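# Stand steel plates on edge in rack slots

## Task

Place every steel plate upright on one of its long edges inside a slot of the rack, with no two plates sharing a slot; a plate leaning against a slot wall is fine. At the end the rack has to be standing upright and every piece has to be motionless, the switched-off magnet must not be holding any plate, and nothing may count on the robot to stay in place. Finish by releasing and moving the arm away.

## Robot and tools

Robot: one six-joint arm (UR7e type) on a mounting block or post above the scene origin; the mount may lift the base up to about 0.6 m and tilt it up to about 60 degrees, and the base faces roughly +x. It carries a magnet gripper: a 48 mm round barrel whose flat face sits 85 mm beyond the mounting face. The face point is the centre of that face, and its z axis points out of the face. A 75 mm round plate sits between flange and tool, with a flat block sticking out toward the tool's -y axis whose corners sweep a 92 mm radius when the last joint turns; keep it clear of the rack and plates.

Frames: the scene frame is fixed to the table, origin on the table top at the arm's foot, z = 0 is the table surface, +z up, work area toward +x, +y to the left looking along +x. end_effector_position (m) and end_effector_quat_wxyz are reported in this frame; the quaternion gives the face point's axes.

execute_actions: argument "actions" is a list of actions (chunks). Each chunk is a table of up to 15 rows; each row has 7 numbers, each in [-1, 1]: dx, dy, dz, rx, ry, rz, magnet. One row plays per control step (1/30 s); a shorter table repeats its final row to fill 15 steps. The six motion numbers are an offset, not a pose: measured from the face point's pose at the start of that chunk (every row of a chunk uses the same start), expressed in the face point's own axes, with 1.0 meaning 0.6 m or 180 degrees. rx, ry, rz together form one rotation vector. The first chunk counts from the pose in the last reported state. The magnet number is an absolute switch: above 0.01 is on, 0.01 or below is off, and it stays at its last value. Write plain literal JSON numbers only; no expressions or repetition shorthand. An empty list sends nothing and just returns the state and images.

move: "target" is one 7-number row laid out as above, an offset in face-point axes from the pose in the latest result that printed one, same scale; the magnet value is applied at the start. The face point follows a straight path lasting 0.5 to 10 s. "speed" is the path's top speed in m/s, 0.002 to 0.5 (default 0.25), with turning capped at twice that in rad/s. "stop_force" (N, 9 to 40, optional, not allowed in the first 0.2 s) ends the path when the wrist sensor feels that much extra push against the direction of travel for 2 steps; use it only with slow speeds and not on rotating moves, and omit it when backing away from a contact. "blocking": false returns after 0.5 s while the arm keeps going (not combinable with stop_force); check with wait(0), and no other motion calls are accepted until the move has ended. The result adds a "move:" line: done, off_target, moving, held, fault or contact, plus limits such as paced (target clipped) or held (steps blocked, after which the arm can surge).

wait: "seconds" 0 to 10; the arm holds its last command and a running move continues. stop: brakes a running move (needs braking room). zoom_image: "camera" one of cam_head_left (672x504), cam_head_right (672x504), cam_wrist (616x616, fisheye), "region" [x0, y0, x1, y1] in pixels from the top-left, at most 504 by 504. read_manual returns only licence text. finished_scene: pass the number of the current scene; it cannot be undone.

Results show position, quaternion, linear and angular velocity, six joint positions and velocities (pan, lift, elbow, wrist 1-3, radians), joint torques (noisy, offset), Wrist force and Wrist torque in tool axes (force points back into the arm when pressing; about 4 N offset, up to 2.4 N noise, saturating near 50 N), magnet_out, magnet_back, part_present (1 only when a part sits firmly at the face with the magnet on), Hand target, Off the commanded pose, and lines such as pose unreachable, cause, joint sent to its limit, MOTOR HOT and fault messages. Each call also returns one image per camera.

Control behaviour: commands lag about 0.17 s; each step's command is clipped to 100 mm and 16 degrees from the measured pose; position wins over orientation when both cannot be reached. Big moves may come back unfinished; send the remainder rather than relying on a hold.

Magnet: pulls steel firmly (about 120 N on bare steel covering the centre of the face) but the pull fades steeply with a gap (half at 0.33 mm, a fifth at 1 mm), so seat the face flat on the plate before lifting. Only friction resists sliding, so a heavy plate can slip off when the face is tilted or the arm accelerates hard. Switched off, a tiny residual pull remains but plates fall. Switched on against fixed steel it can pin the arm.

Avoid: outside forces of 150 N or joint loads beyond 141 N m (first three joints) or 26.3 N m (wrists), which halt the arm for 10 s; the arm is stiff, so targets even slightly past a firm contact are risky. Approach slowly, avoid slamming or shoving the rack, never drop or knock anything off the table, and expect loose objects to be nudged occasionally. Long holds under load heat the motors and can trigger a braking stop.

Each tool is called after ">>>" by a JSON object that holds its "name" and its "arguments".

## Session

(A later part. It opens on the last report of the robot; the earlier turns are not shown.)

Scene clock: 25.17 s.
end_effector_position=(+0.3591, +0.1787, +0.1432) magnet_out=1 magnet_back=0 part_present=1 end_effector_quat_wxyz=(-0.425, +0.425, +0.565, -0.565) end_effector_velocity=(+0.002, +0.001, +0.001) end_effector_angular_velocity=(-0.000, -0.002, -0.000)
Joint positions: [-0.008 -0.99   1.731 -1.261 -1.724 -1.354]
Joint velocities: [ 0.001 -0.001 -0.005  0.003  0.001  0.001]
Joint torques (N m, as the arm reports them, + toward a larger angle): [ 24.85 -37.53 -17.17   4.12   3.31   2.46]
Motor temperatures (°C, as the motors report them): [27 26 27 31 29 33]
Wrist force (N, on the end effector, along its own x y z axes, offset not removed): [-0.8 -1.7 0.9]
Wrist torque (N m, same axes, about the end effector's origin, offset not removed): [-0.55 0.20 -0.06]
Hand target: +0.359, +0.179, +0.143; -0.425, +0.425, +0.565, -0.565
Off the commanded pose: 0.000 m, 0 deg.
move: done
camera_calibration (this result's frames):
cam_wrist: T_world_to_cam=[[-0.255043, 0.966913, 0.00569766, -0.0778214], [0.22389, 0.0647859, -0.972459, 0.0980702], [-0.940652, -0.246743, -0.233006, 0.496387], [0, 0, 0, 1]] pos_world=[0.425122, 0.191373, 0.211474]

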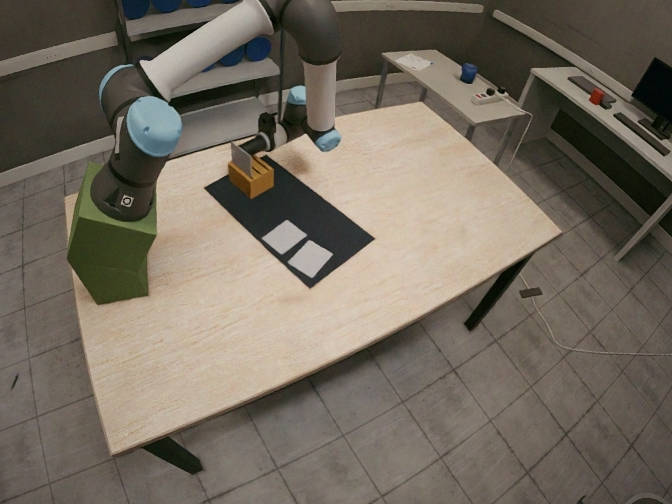

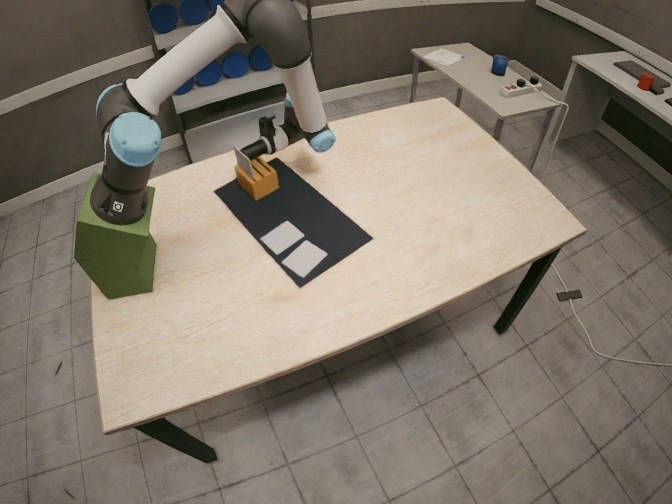

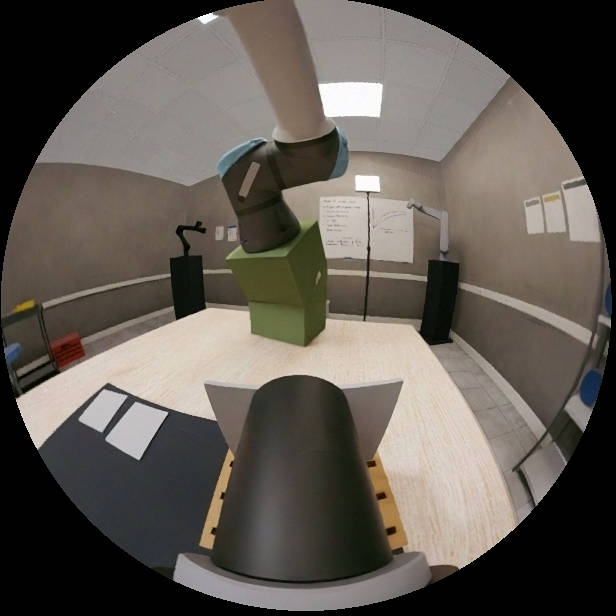

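>>> {"name": "move", "arguments": {"target": [-0.001,0.008,-0.003,0,0,0,1], "speed": 0.02}}

>>> {"name": "zoom_image", "arguments": {"camera": "cam_wrist", "region": [210, 435, 400, 485]}}

>>> {"name": "zoom_image", "arguments": {"camera": "cam_head_left", "region": [225, 140, 285, 190]}}

>>> {"name": "zoom_image", "arguments": {"camera": "cam_head_right", "region": [225, 140, 285, 190]}}

Scene clock: 26.87 s.
end_effector_position=(+0.3610, +0.1787, +0.1385) magnet_out=1 magnet_back=0 part_present=1 end_effector_quat_wxyz=(-0.425, +0.425, +0.565, -0.565) end_effector_velocity=(+0.001, -0.000, -0.001) end_effector_angular_velocity=(-0.000, -0.001, -0.000)
Joint positions: [-0.01  -0.979  1.721 -1.262 -1.726 -1.355]
Joint velocities: [-0.001  0.002 -0.003 -0.001 -0.001 -0.   ]
Joint torques (N m, as the arm reports them, + toward a larger angle): [  7.17 -37.72 -18.06   0.9   -2.21  -2.58]
Motor temperatures (°C, as the motors report them): [27 26 27 31 29 33]
Wrist force (N, on the end effector, along its own x y z axes, offset not removed): [4.3 0.2 2.2]
Wrist torque (N m, same axes, about the end effector's origin, offset not removed): [-0.31 -0.35 -0.07]
Hand target: +0.361, +0.179, +0.138; -0.425, +0.425, +0.565, -0.565
Off the commanded pose: 0.000 m, 0 deg.
move: done
camera_calibration (this result's frames):
cam_wrist: T_world_to_cam=[[-0.25505, 0.966911, 0.00569484, -0.0772546], [0.223898, 0.0647869, -0.972457, 0.0931016], [-0.940648, -0.24675, -0.233013, 0.49701], [0, 0, 0, 1]] pos_world=[0.426962, 0.191304, 0.206787]

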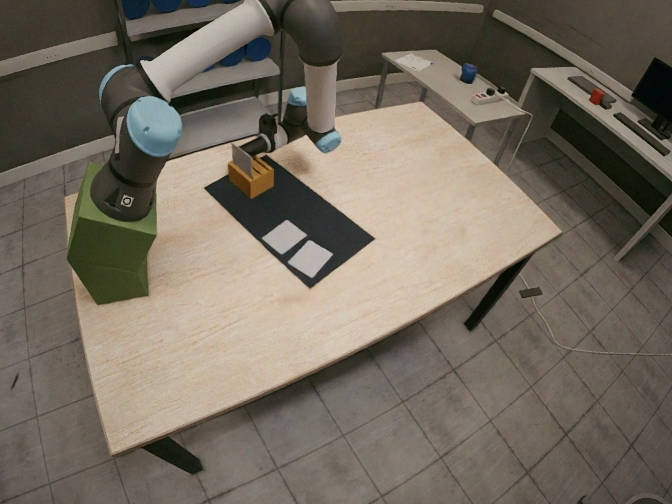

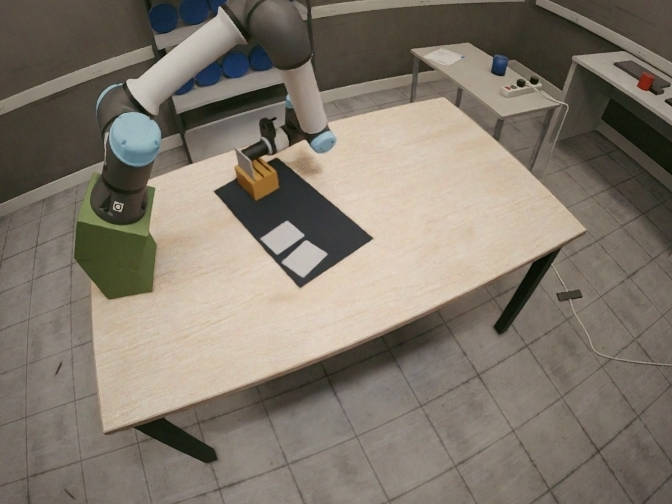

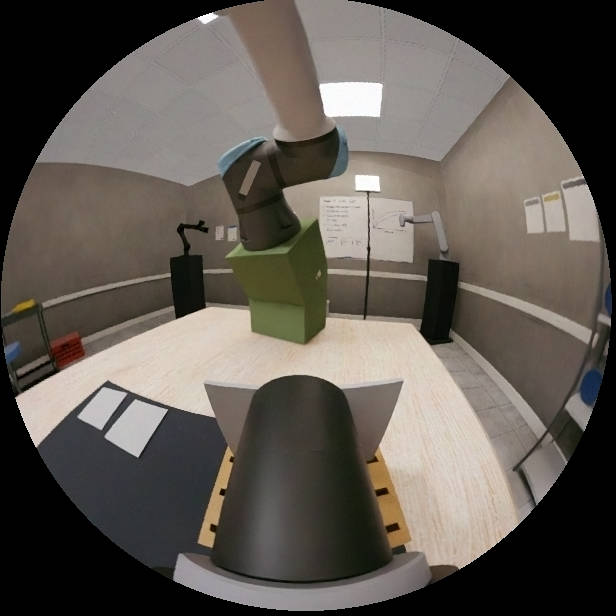

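Region (210, 435, 400, 485) of cam_wrist's 616x616 image, scaled by 2.653, with more detail than that image has; it fills the top 133 rows of this view, and the rest is white.

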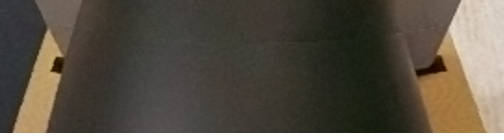

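Region (225, 140, 285, 190) of cam_head_left's 672x504 image, scaled by 8.400, with more detail than that image has.

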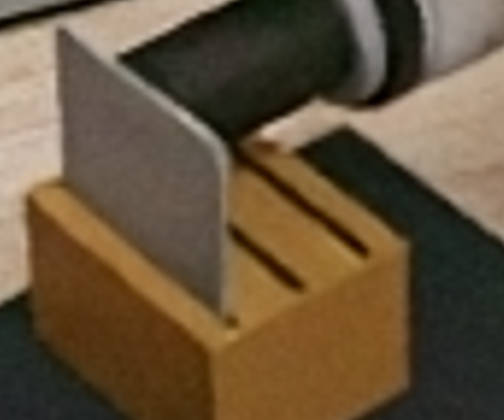

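Region (225, 140, 285, 190) of cam_head_right's 672x504 image, scaled by 8.400, with more detail than that image has.

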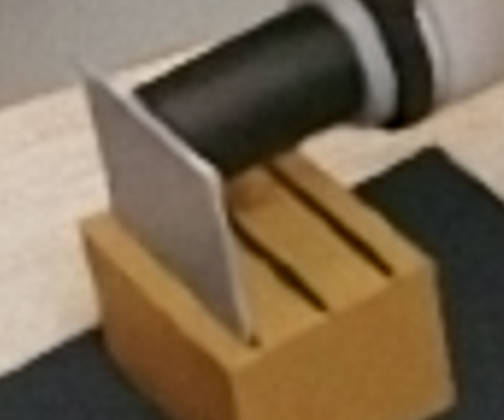

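>>> {"name": "move", "arguments": {"target": [0,0.03,0,0,0,0,1], "speed": 0.008, "stop_force": 9}}

>>> {"name": "zoom_image", "arguments": {"camera": "cam_wrist", "region": [200, 400, 410, 500]}}

>>> {"name": "zoom_image", "arguments": {"camera": "cam_head_left", "region": [225, 140, 285, 190]}}

Scene clock: 30.07 s.
end_effector_position=(+0.3609, +0.1787, +0.1206) magnet_out=1 magnet_back=0 part_present=1 end_effector_quat_wxyz=(-0.425, +0.425, +0.565, -0.565) end_effector_velocity=(+0.001, +0.000, -0.001) end_effector_angular_velocity=(+0.001, -0.003, -0.001)
Joint positions: [-0.017 -0.94   1.702 -1.282 -1.732 -1.359]
Joint velocities: [-0.     0.001 -0.003 -0.002 -0.    -0.   ]
Joint torques (N m, as the arm reports them, + toward a larger angle): [  8.82 -38.63 -15.39   1.25  -2.49  -2.68]
Motor temperatures (°C, as the motors report them): [27 26 27 31 29 33]
Wrist force (N, on the end effector, along its own x y z axes, offset not removed): [1.7 -0.1 1.7]
Wrist torque (N m, same axes, about the end effector's origin, offset not removed): [-0.41 -0.18 -0.10]
Hand target: +0.361, +0.179, +0.121; -0.425, +0.425, +0.565, -0.565
Off the commanded pose: 0.000 m, 0 deg.
move: done
camera_calibration (this result's frames):
cam_wrist: T_world_to_cam=[[-0.255053, 0.96691, 0.00568535, -0.0771585], [0.223907, 0.0647806, -0.972455, 0.0756898], [-0.940645, -0.246755, -0.233021, 0.492808], [0, 0, 0, 1]] pos_world=[0.426931, 0.191305, 0.188878]

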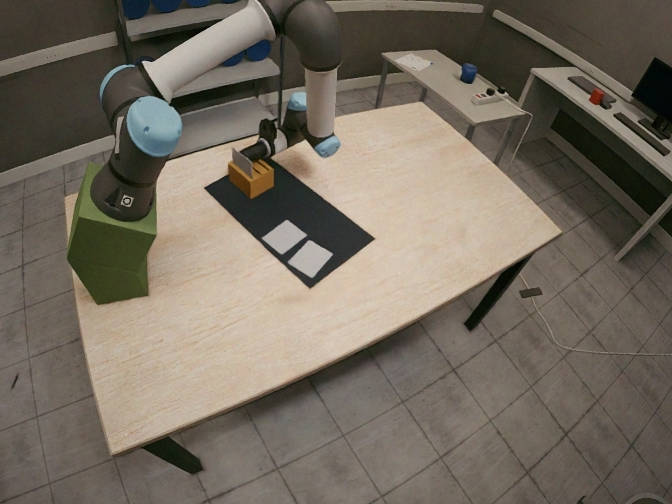

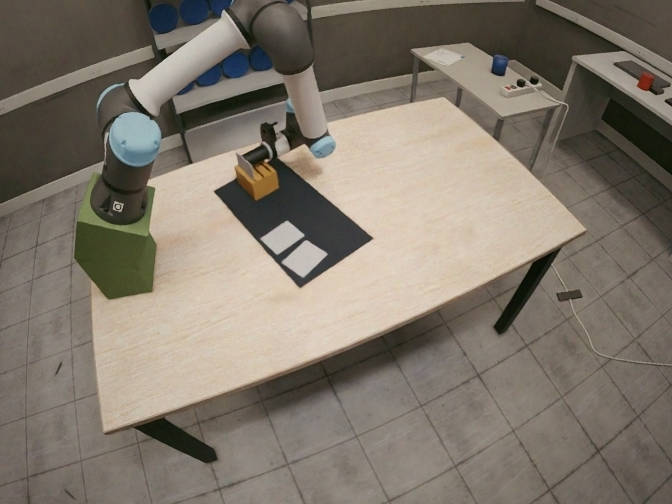

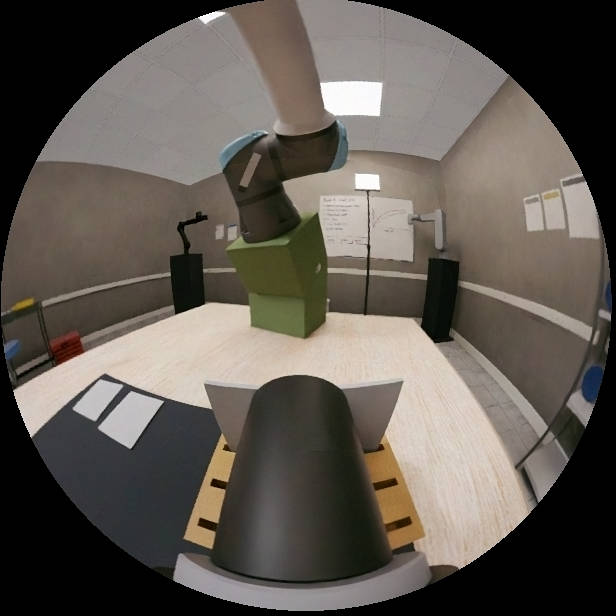

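Region (200, 400, 410, 500) of cam_wrist's 616x616 image, scaled by 2.400, with more detail than that image has; it fills the top 240 rows of this view, and the rest is white.

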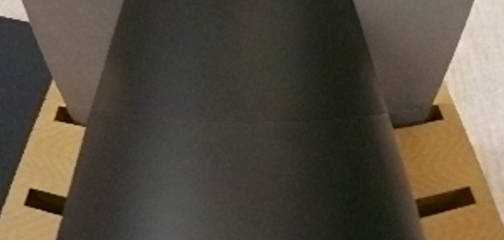

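Region (225, 140, 285, 190) of cam_head_left's 672x504 image, scaled by 8.400, with more detail than that image has.

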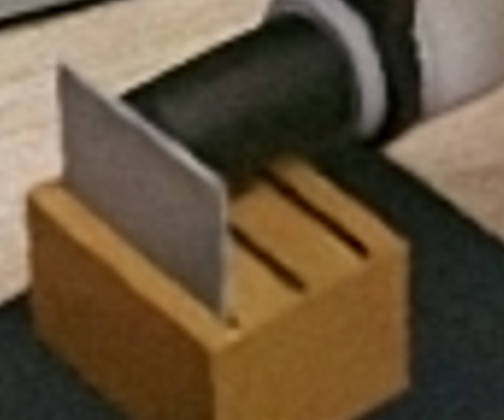

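In. Continue down.

>>> {"name": "move", "arguments": {"target": [-0.001,0.03,0.001,0,0,0,1], "speed": 0.01, "stop_force": 9}}

>>> {"name": "zoom_image", "arguments": {"camera": "cam_head_left", "region": [225, 140, 285, 190]}}

Scene clock: 34.37 s.
end_effector_position=(+0.3611, +0.1785, +0.1173) magnet_out=1 magnet_back=0 part_present=1 end_effector_quat_wxyz=(-0.425, +0.425, +0.565, -0.565) end_effector_velocity=(-0.000, -0.001, +0.004) end_effector_angular_velocity=(-0.001, +0.004, +0.001)
Joint positions: [-0.018 -0.934  1.698 -1.285 -1.733 -1.359]
Joint velocities: [ 0.    -0.006  0.003  0.007  0.     0.   ]
Joint torques (N m, as the arm reports them, + toward a larger angle): [ 25.29 -57.27  14.21   3.84  -1.18   1.15]
Motor temperatures (°C, as the motors report them): [27 26 27 31 29 33]
Wrist force (N, on the end effector, along its own x y z axes, offset not removed): [1.1 -2.7 -1.2]
Wrist torque (N m, same axes, about the end effector's origin, offset not removed): [-0.59 0.03 -0.01]
Hand target: +0.361, +0.179, +0.118; -0.425, +0.425, +0.565, -0.565
Off the commanded pose: 0.015 m, 0 deg.
move: contact
camera_calibration (this result's frames):
cam_wrist: T_world_to_cam=[[-0.254878, 0.966957, 0.00564954, -0.0769819], [0.224479, 0.0648506, -0.972319, 0.072211], [-0.940557, -0.246554, -0.23359, 0.492144], [0, 0, 0, 1]] pos_world=[0.427059, 0.191095, 0.185607]

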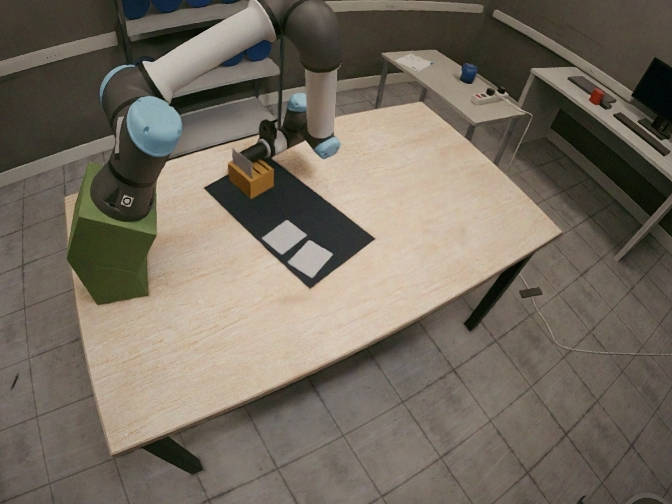

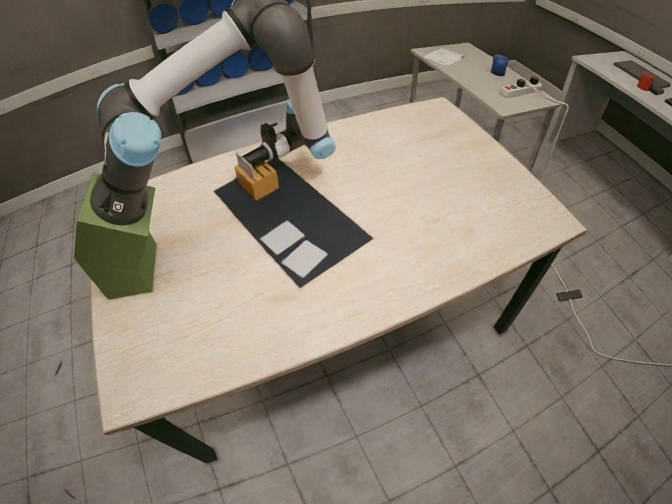

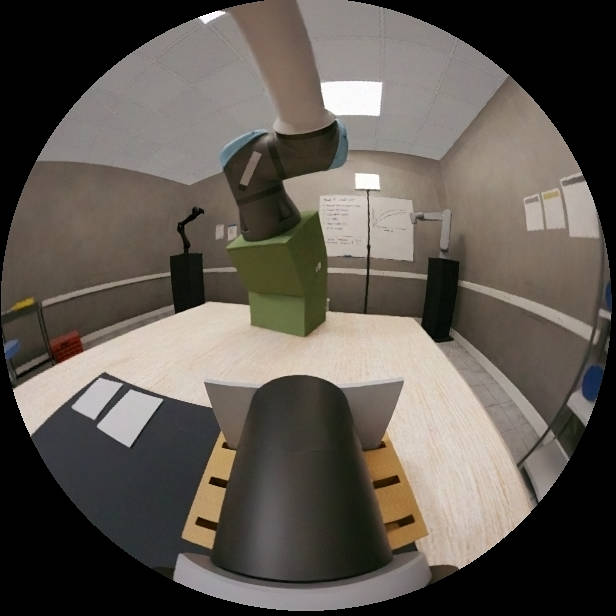

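Region (225, 140, 285, 190) of cam_head_left's 672x504 image, scaled by 8.400, with more detail than that image has.

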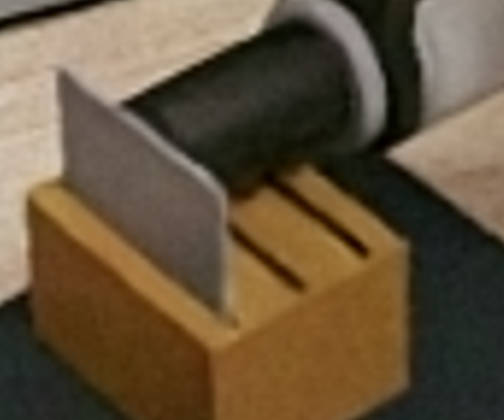

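>>> {"name": "execute_actions", "arguments": {"actions": [[[0,0,0,0,0,0,0],[0,0,0,0,0,0,0],[0,0,0,0,0,0,0],[0,0,0,0,0,0,0],[0,0,0,0,0,0,0],[0,0,0.001,0,0,0,0],[0,0,0.002,0,0,0,0],[0,0,0.003,0,0,0,0],[0,0,0.004,0,0,0,0],[0,0,0.005,0,0,0,0]],[[0,0,0,0,0,0,0],[0,0,0,0,0,0,0],[0,0,0,0,0,0,0],[0,0,-0.004,0,0,0,0],[0,0,-0.008,0,0,0,0],[0,0,-0.013,0,0,0,0],[0,0,-0.019,0,0,0,0],[0,0,-0.025,0,0,0,0],[0,-0.002,-0.031,0,0,0,0],[0,-0.004,-0.036,0,0,0,0],[0,-0.006,-0.04,0,0,0,0]]]}}

>>> {"name": "zoom_image", "arguments": {"camera": "cam_head_left", "region": [225, 140, 285, 190]}}

Scene clock: 36.43 s.
end_effector_position=(+0.3791, +0.1837, +0.1203) magnet_out=0 magnet_back=1 part_present=0 end_effector_quat_wxyz=(-0.425, +0.425, +0.565, -0.565) end_effector_velocity=(+0.028, +0.008, +0.008) end_effector_angular_velocity=(+0.000, +0.004, +0.001)
Joint positions: [-0.012 -0.926  1.643 -1.238 -1.728 -1.356]
Joint velocities: [ 0.011  0.01  -0.087  0.082  0.009  0.005]
Joint torques (N m, as the arm reports them, + toward a larger angle): [ 23.93 -38.97 -16.61   4.69   3.31   2.84]
Motor temperatures (°C, as the motors report them): [27 26 27 31 29 33]
Wrist force (N, on the end effector, along its own x y z axes, offset not removed): [-0.6 -2.8 0.8]
Wrist torque (N m, same axes, about the end effector's origin, offset not removed): [-0.28 0.13 -0.27]
Hand target: +0.382, +0.184, +0.121; -0.425, +0.425, +0.565, -0.565
Off the commanded pose: 0.003 m, 0 deg.
camera_calibration (this result's frames):
cam_wrist: T_world_to_cam=[[-0.254725, 0.966997, 0.00567957, -0.0775115], [0.225005, 0.0649806, -0.972188, 0.0704663], [-0.940472, -0.246363, -0.234132, 0.511079], [0, 0, 0, 1]] pos_world=[0.445056, 0.196285, 0.188606]

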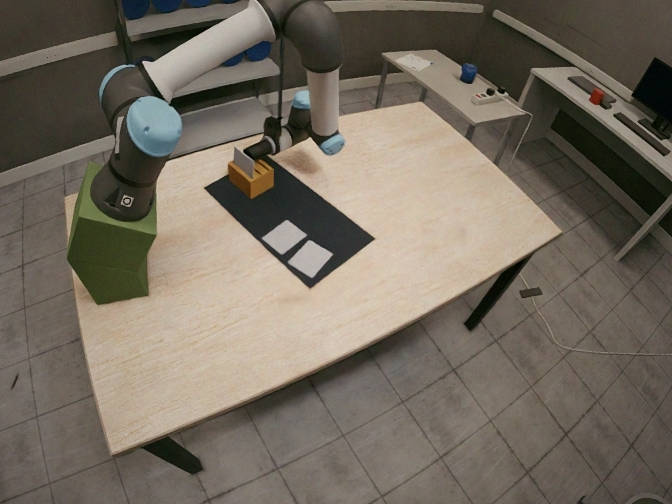

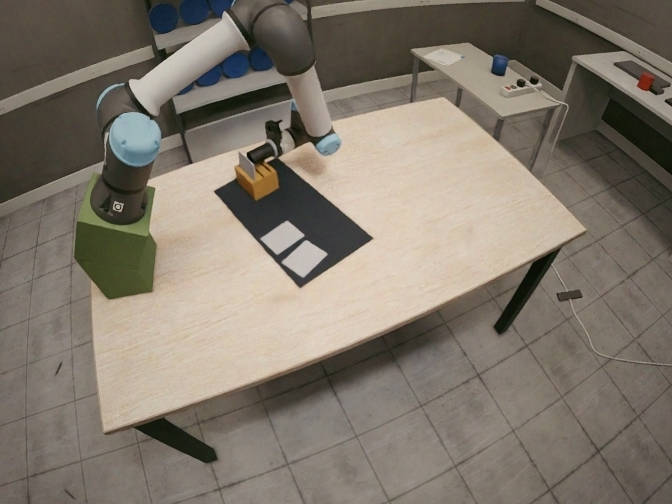

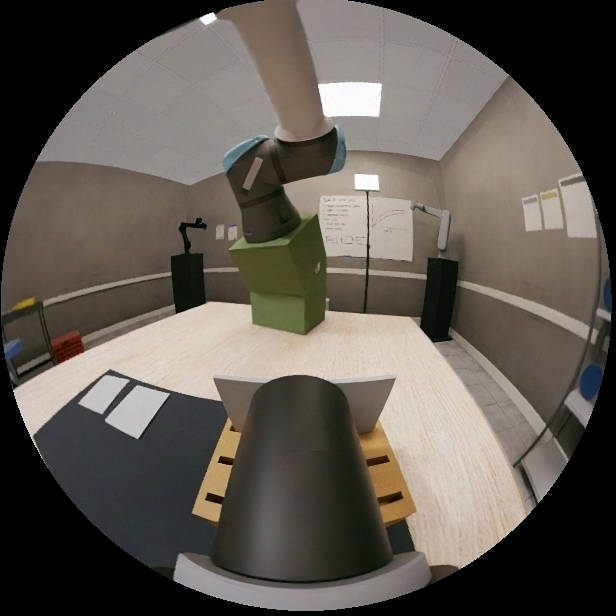

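Region (225, 140, 285, 190) of cam_head_left's 672x504 image, scaled by 8.400, with more detail than that image has.

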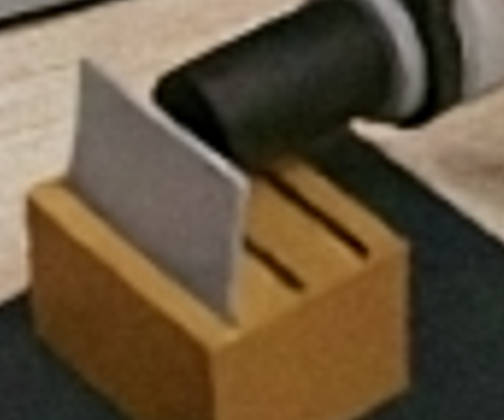

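>>> {"name": "move", "arguments": {"target": [0,-0.167,-0.005,0,0,0,0], "speed": 0.4}}

>>> {"name": "move", "arguments": {"target": [-0.356,0.267,0.105,-0.385,0.385,0.385,0], "speed": 0.5}}

>>> {"name": "move", "arguments": {"target": [0,0,0.06,0,0,-0.0155,0], "speed": 0.15}}

Scene clock: 39.00 s.
end_effector_position=(+0.3820, +0.1845, +0.2204) magnet_out=0 magnet_back=1 part_present=0 end_effector_quat_wxyz=(-0.425, +0.425, +0.565, -0.565) end_effector_velocity=(+0.001, +0.000, +0.002) end_effector_angular_velocity=(+0.001, -0.001, -0.000)
Joint positions: [ 0.027 -1.129  1.717 -1.106 -1.694 -1.337]
Joint velocities: [ 0.001 -0.003 -0.     0.003  0.001 -0.001]
Joint torques (N m, as the arm reports them, + toward a larger angle): [ 25.93 -55.46   6.87   3.81   2.68   2.38]
Motor temperatures (°C, as the motors report them): [27 26 27 31 29 33]
Wrist force (N, on the end effector, along its own x y z axes, offset not removed): [-1.4 -0.6 0.9]
Wrist torque (N m, same axes, about the end effector's origin, offset not removed): [-0.14 0.30 -0.20]
Hand target: +0.382, +0.184, +0.221; -0.425, +0.425, +0.565, -0.565
Off the commanded pose: 0.000 m, 0 deg.
move: done
camera_calibration (this result's frames):
cam_wrist: T_world_to_cam=[[-0.254705, 0.967002, 0.00573566, -0.0781359], [0.224924, 0.0650107, -0.972205, 0.167108], [-0.940497, -0.246335, -0.23406, 0.537442], [0, 0, 0, 1]] pos_world=[0.447975, 0.197085, 0.288705]

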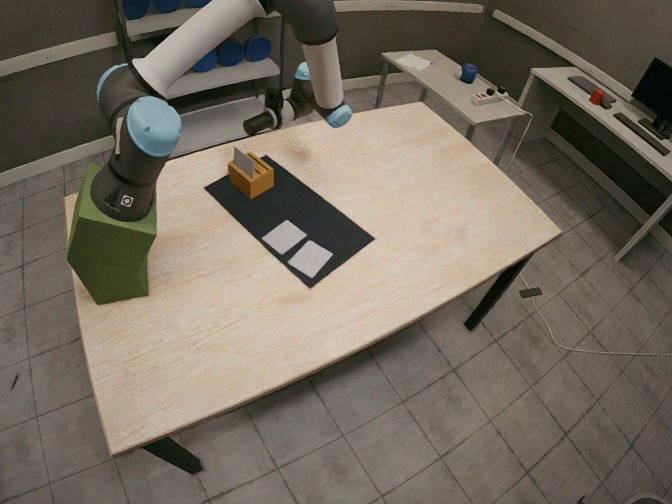

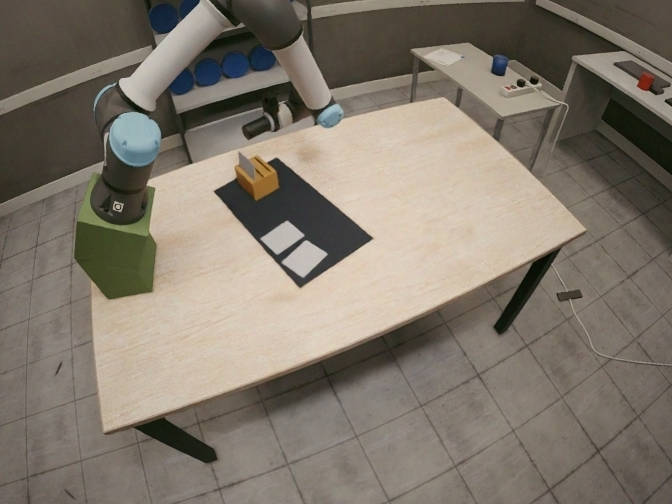

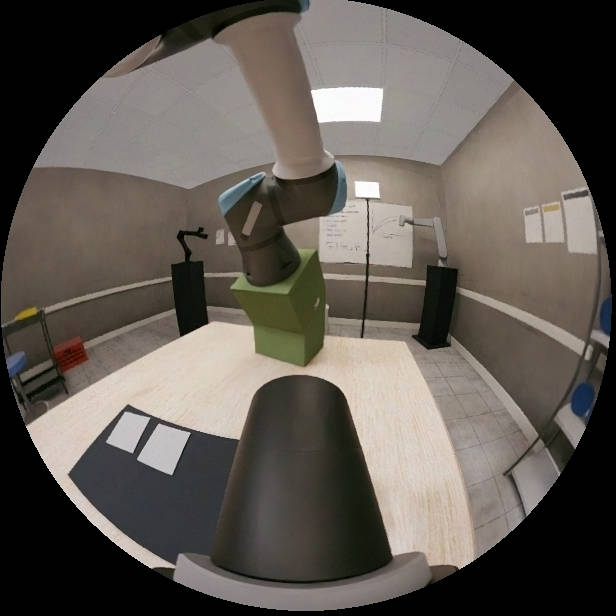

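Scene clock: 41.80 s.
end_effector_position=(+0.3813, -0.0386, +0.0602) magnet_out=0 magnet_back=1 part_present=0 end_effector_quat_wxyz=(-0.001, +0.990, +0.141, +0.001) end_effector_velocity=(+0.000, -0.000, -0.000) end_effector_angular_velocity=(-0.004, -0.008, -0.001)
Joint positions: [-0.697 -1.093  2.618 -3.666 -1.406 -0.739]
Joint velocities: [-0.     0.008  0.001 -0.018  0.     0.002]
Joint torques (N m, as the arm reports them, + toward a larger angle): [ -5.14 -21.59  22.58  -4.3    2.53   2.56]
Motor temperatures (°C, as the motors report them): [27 26 27 31 29 33]
Wrist force (N, on the end effector, along its own x y z axes, offset not removed): [3.8 -2.4 -3.5]
Wrist torque (N m, same axes, about the end effector's origin, offset not removed): [-0.34 -0.42 -0.13]
Hand target: +0.381, -0.039, +0.060; -0.000, +0.990, +0.141, +0.001
Off the commanded pose: 0.001 m, 0 deg.
move: done
camera_calibration (this result's frames):
cam_wrist: T_world_to_cam=[[0.958517, 0.283962, 0.0247117, -0.3518], [0.270743, -0.934136, 0.232569, -0.102509], [0.0891249, -0.216231, -0.972266, 0.0972891], [0, 0, 0, 1]] pos_world=[0.356289, 0.0251776, 0.127125]

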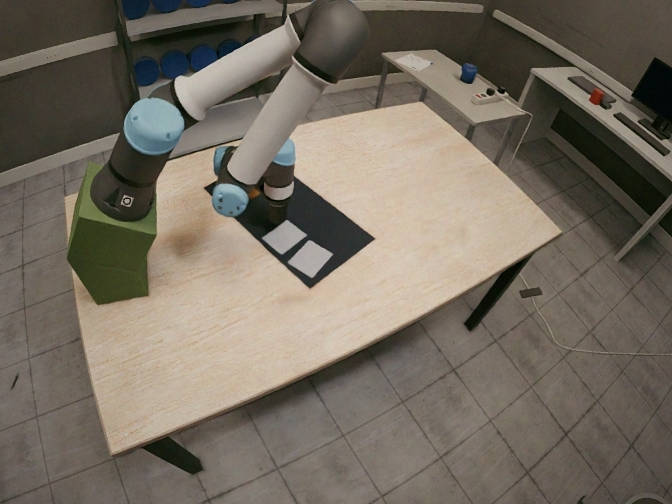

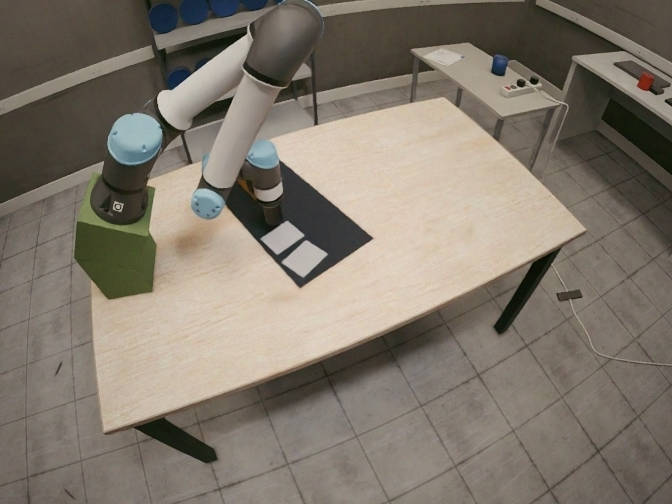

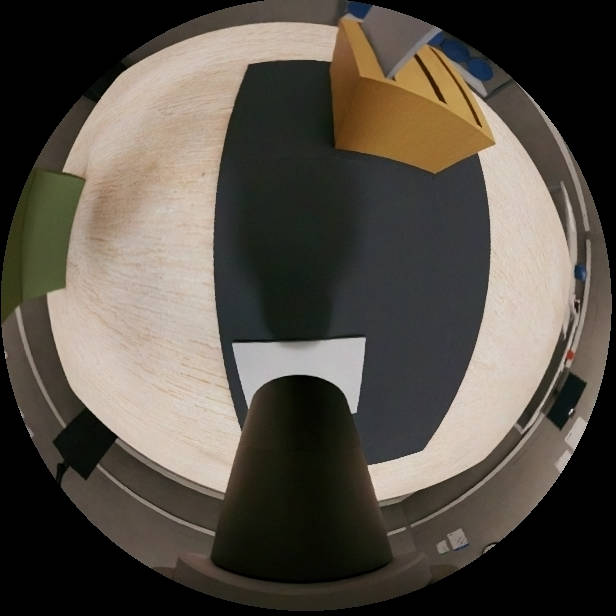

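Scene clock: 42.67 s.
end_effector_position=(+0.3813, -0.0386, +0.0243) magnet_out=0 magnet_back=1 part_present=0 end_effector_quat_wxyz=(-0.001, +0.986, +0.165, +0.001) end_effector_velocity=(+0.001, -0.001, -0.001) end_effector_angular_velocity=(-0.001, -0.002, +0.000)
Joint positions: [-0.679 -0.958  2.553 -3.738 -1.416 -0.772]
Joint velocities: [ 0.001  0.004 -0.004 -0.002 -0.     0.   ]
Joint torques (N m, as the arm reports them, + toward a larger angle): [ 13.44 -24.89  -4.04  -4.11  -2.78  -2.72]
Motor temperatures (°C, as the motors report them): [27 26 27 31 29 33]
Wrist force (N, on the end effector, along its own x y z axes, offset not removed): [-1.6 0.3 -0.5]
Wrist torque (N m, same axes, about the end effector's origin, offset not removed): [0.07 0.26 -0.10]
Hand target: +0.381, -0.039, +0.024; -0.001, +0.986, +0.165, +0.001
Off the commanded pose: 0.000 m, 0 deg.
move: done
camera_calibration (this result's frames):
cam_wrist: T_world_to_cam=[[0.943606, 0.330145, 0.024738, -0.343404], [0.31575, -0.919891, 0.232598, -0.110715], [0.0995473, -0.21167, -0.972258, 0.0585941], [0, 0, 0, 1]] pos_world=[0.353163, 0.0239295, 0.0912159]

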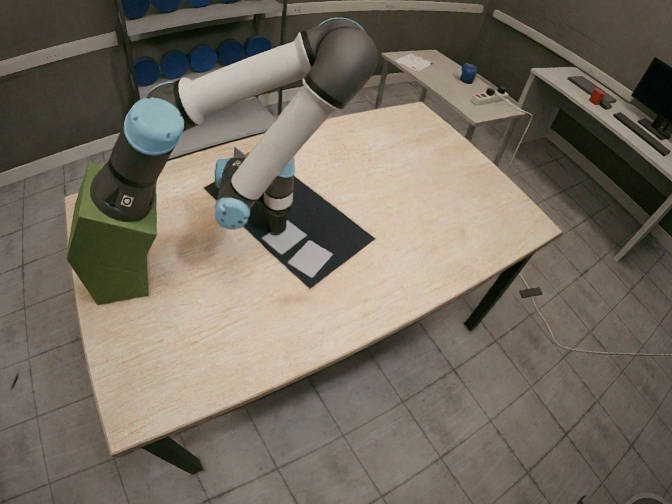

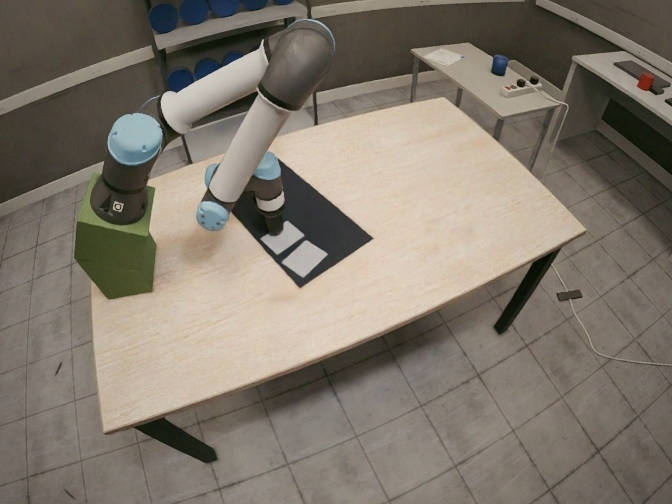

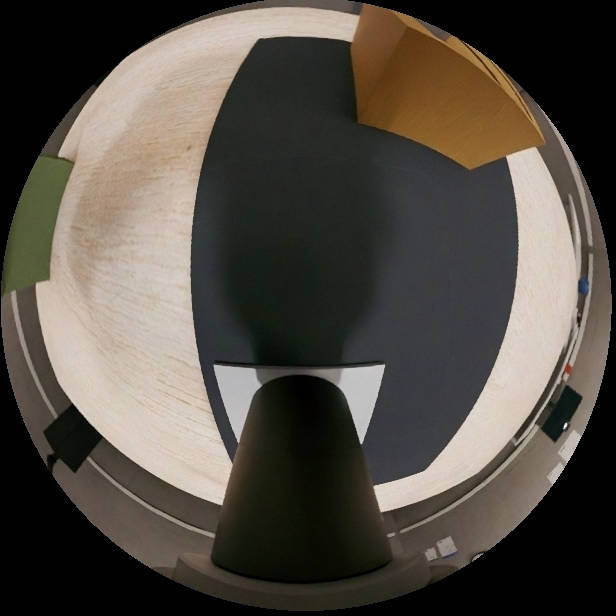

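>>> {"name": "move", "arguments": {"target": [-0.003,0,0.026,0,0,0.005,0], "speed": 0.08}}

>>> {"name": "move", "arguments": {"target": [0,0,0.0035,0,0,0,1], "speed": 0.005, "stop_force": 15}}

Scene clock: 44.10 s.
end_effector_position=(+0.3795, -0.0391, +0.0088) magnet_out=0 magnet_back=1 part_present=0 end_effector_quat_wxyz=(-0.001, +0.988, +0.157, +0.001) end_effector_velocity=(+0.000, -0.000, -0.002) end_effector_angular_velocity=(-0.000, -0.001, -0.002)
Joint positions: [-0.675 -0.902  2.526 -3.767 -1.418 -0.754]
Joint velocities: [ 0.     0.007 -0.004 -0.003 -0.     0.003]
Joint torques (N m, as the arm reports them, + toward a larger angle): [ 14.11 -24.83  -3.31  -4.57  -2.72   1.62]
Motor temperatures (°C, as the motors report them): [27 26 27 31 29 33]
Wrist force (N, on the end effector, along its own x y z axes, offset not removed): [-2.5 -2.9 1.0]
Wrist torque (N m, same axes, about the end effector's origin, offset not removed): [-0.26 0.29 0.00]
Hand target: +0.380, -0.039, +0.009; -0.001, +0.988, +0.157, +0.001
Off the commanded pose: 0.000 m, 0 deg.
move: done
camera_calibration (this result's frames):
cam_wrist: T_world_to_cam=[[0.948628, 0.315426, 0.0247133, -0.343701], [0.301411, -0.9247, 0.232552, -0.101847], [0.0962052, -0.213156, -0.97227, 0.0448323], [0, 0, 0, 1]] pos_world=[0.35243, 0.0237903, 0.0757679]

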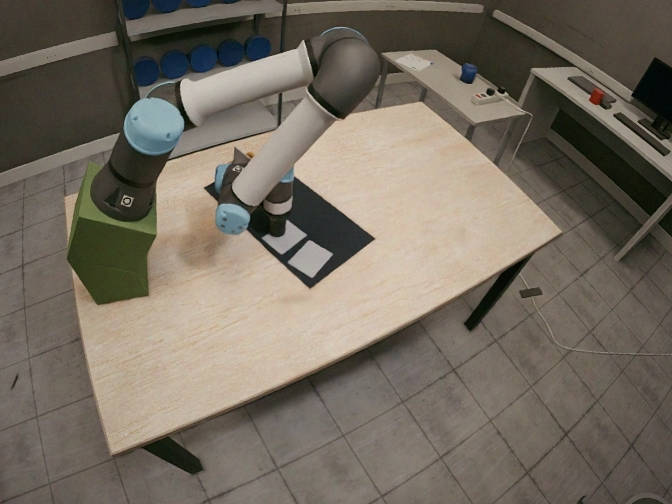

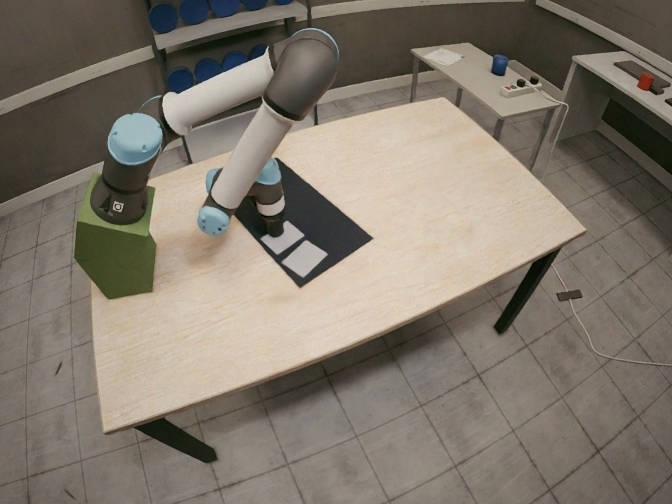

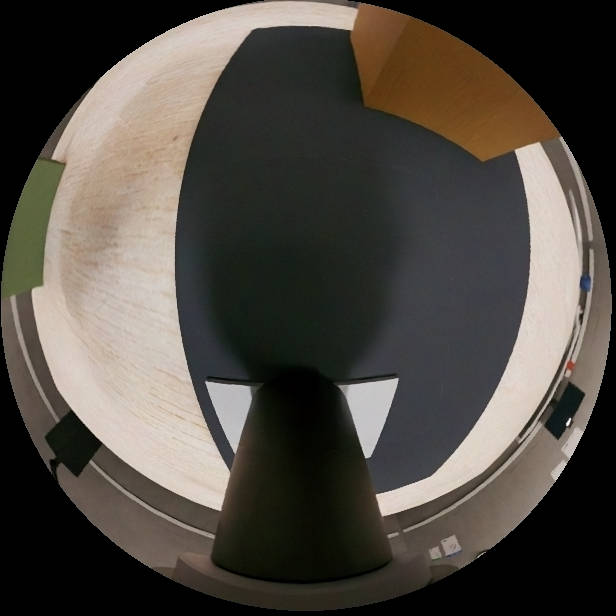

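Scene clock: 44.80 s.
end_effector_position=(+0.3795, -0.0391, +0.0068) magnet_out=1 magnet_back=0 part_present=1 end_effector_quat_wxyz=(-0.001, +0.988, +0.157, +0.001) end_effector_velocity=(+0.000, -0.000, -0.001) end_effector_angular_velocity=(-0.000, -0.000, -0.000)
Joint positions: [-0.674 -0.895  2.522 -3.77  -1.418 -0.753]
Joint velocities: [ 0.     0.002 -0.001 -0.001 -0.     0.001]
Joint torques (N m, as the arm reports them, + toward a larger angle): [ 12.67 -24.95  -3.57  -4.05  -2.99   2.44]
Motor temperatures (°C, as the motors report them): [27 26 27 31 29 33]
Wrist force (N, on the end effector, along its own x y z axes, offset not removed): [1.3 -3.2 2.9]
Wrist torque (N m, same axes, about the end effector's origin, offset not removed): [-0.35 -0.03 -0.24]
Hand target: +0.380, -0.039, +0.007; -0.001, +0.988, +0.157, +0.001
Off the commanded pose: 0.000 m, 0 deg.
move: done
camera_calibration (this result's frames):
cam_wrist: T_world_to_cam=[[0.948628, 0.315426, 0.0247121, -0.343649], [0.301412, -0.924701, 0.232548, -0.101369], [0.0962031, -0.213153, -0.972271, 0.0428437], [0, 0, 0, 1]] pos_world=[0.352428, 0.0237918, 0.0737213]

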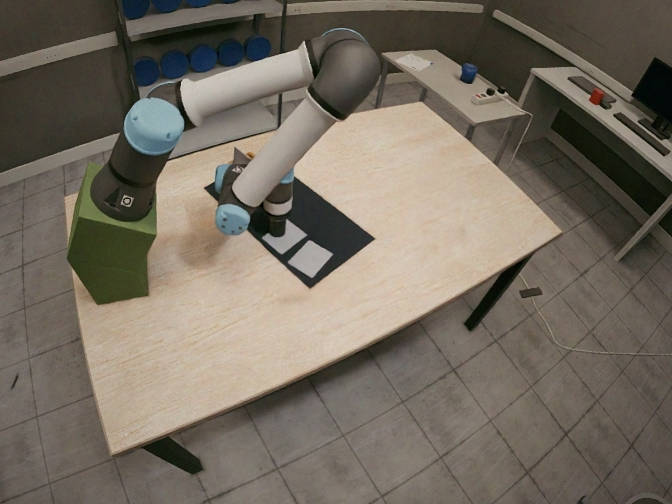

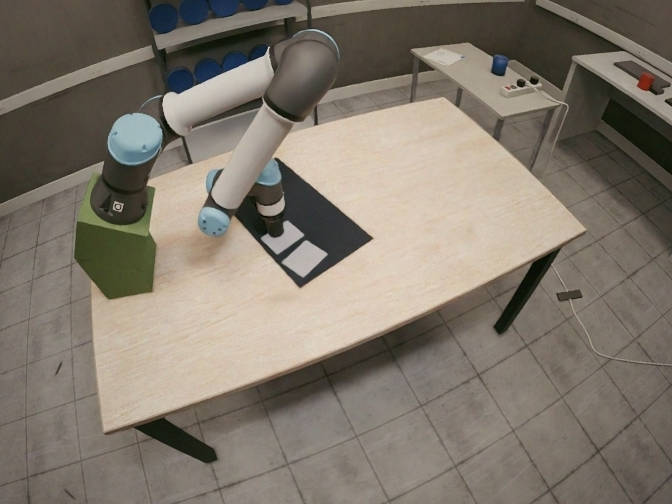

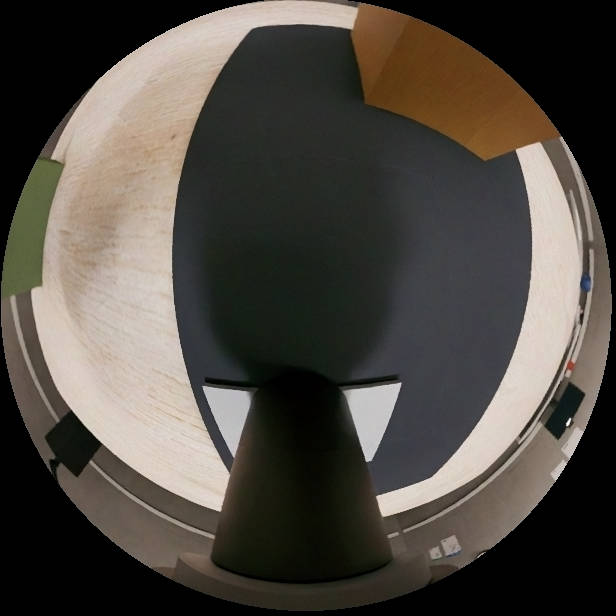

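>>> {"name": "move", "arguments": {"target": [0.08,0,-0.35,0,0,0.0103,1], "speed": 0.35}}

Scene clock: 46.73 s.
end_effector_position=(+0.4255, -0.0243, +0.2170) magnet_out=1 magnet_back=0 part_present=1 end_effector_quat_wxyz=(-0.000, +0.990, +0.141, +0.001) end_effector_velocity=(+0.000, -0.000, +0.001) end_effector_angular_velocity=(+0.005, +0.009, -0.002)
Joint positions: [-0.671 -1.877  2.627 -2.895 -1.42  -0.717]
Joint velocities: [-0.002 -0.006 -0.006  0.022  0.002 -0.002]
Joint torques (N m, as the arm reports them, + toward a larger angle): [ -0.52 -29.51 -20.64  -1.55   2.28  -2.69]
Motor temperatures (°C, as the motors report them): [27 26 27 31 29 33]
Wrist force (N, on the end effector, along its own x y z axes, offset not removed): [2.5 -1.6 0.2]
Wrist torque (N m, same axes, about the end effector's origin, offset not removed): [-0.14 -0.26 -0.03]
Hand target: +0.425, -0.024, +0.217; -0.001, +0.990, +0.141, +0.001
Off the commanded pose: 0.001 m, 0 deg.
move: done
camera_calibration (this result's frames):
cam_wrist: T_world_to_cam=[[0.958328, 0.284552, 0.0252403, -0.402069], [0.271158, -0.933892, 0.233065, -0.137871], [0.0898909, -0.216509, -0.972133, 0.2486], [0, 0, 0, 1]] pos_world=[0.400352, 0.0394775, 0.283953]

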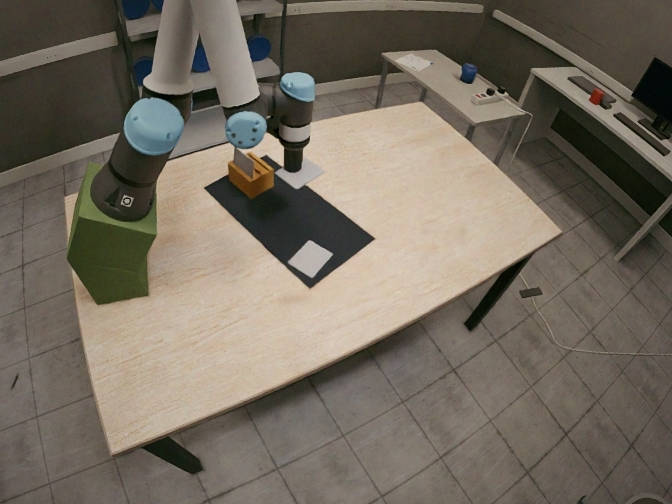

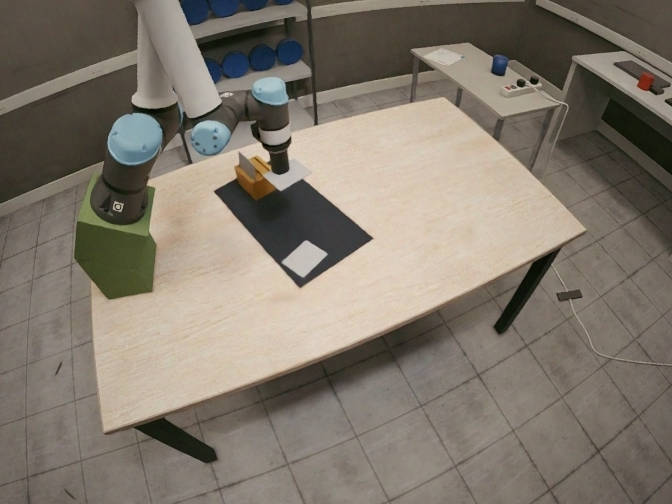

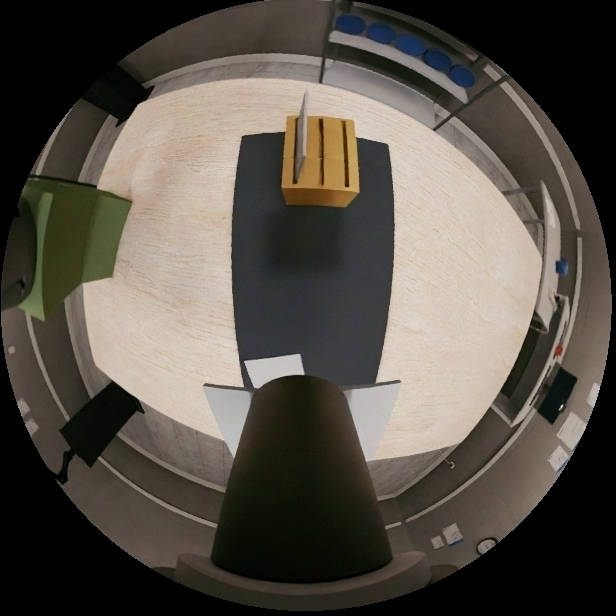

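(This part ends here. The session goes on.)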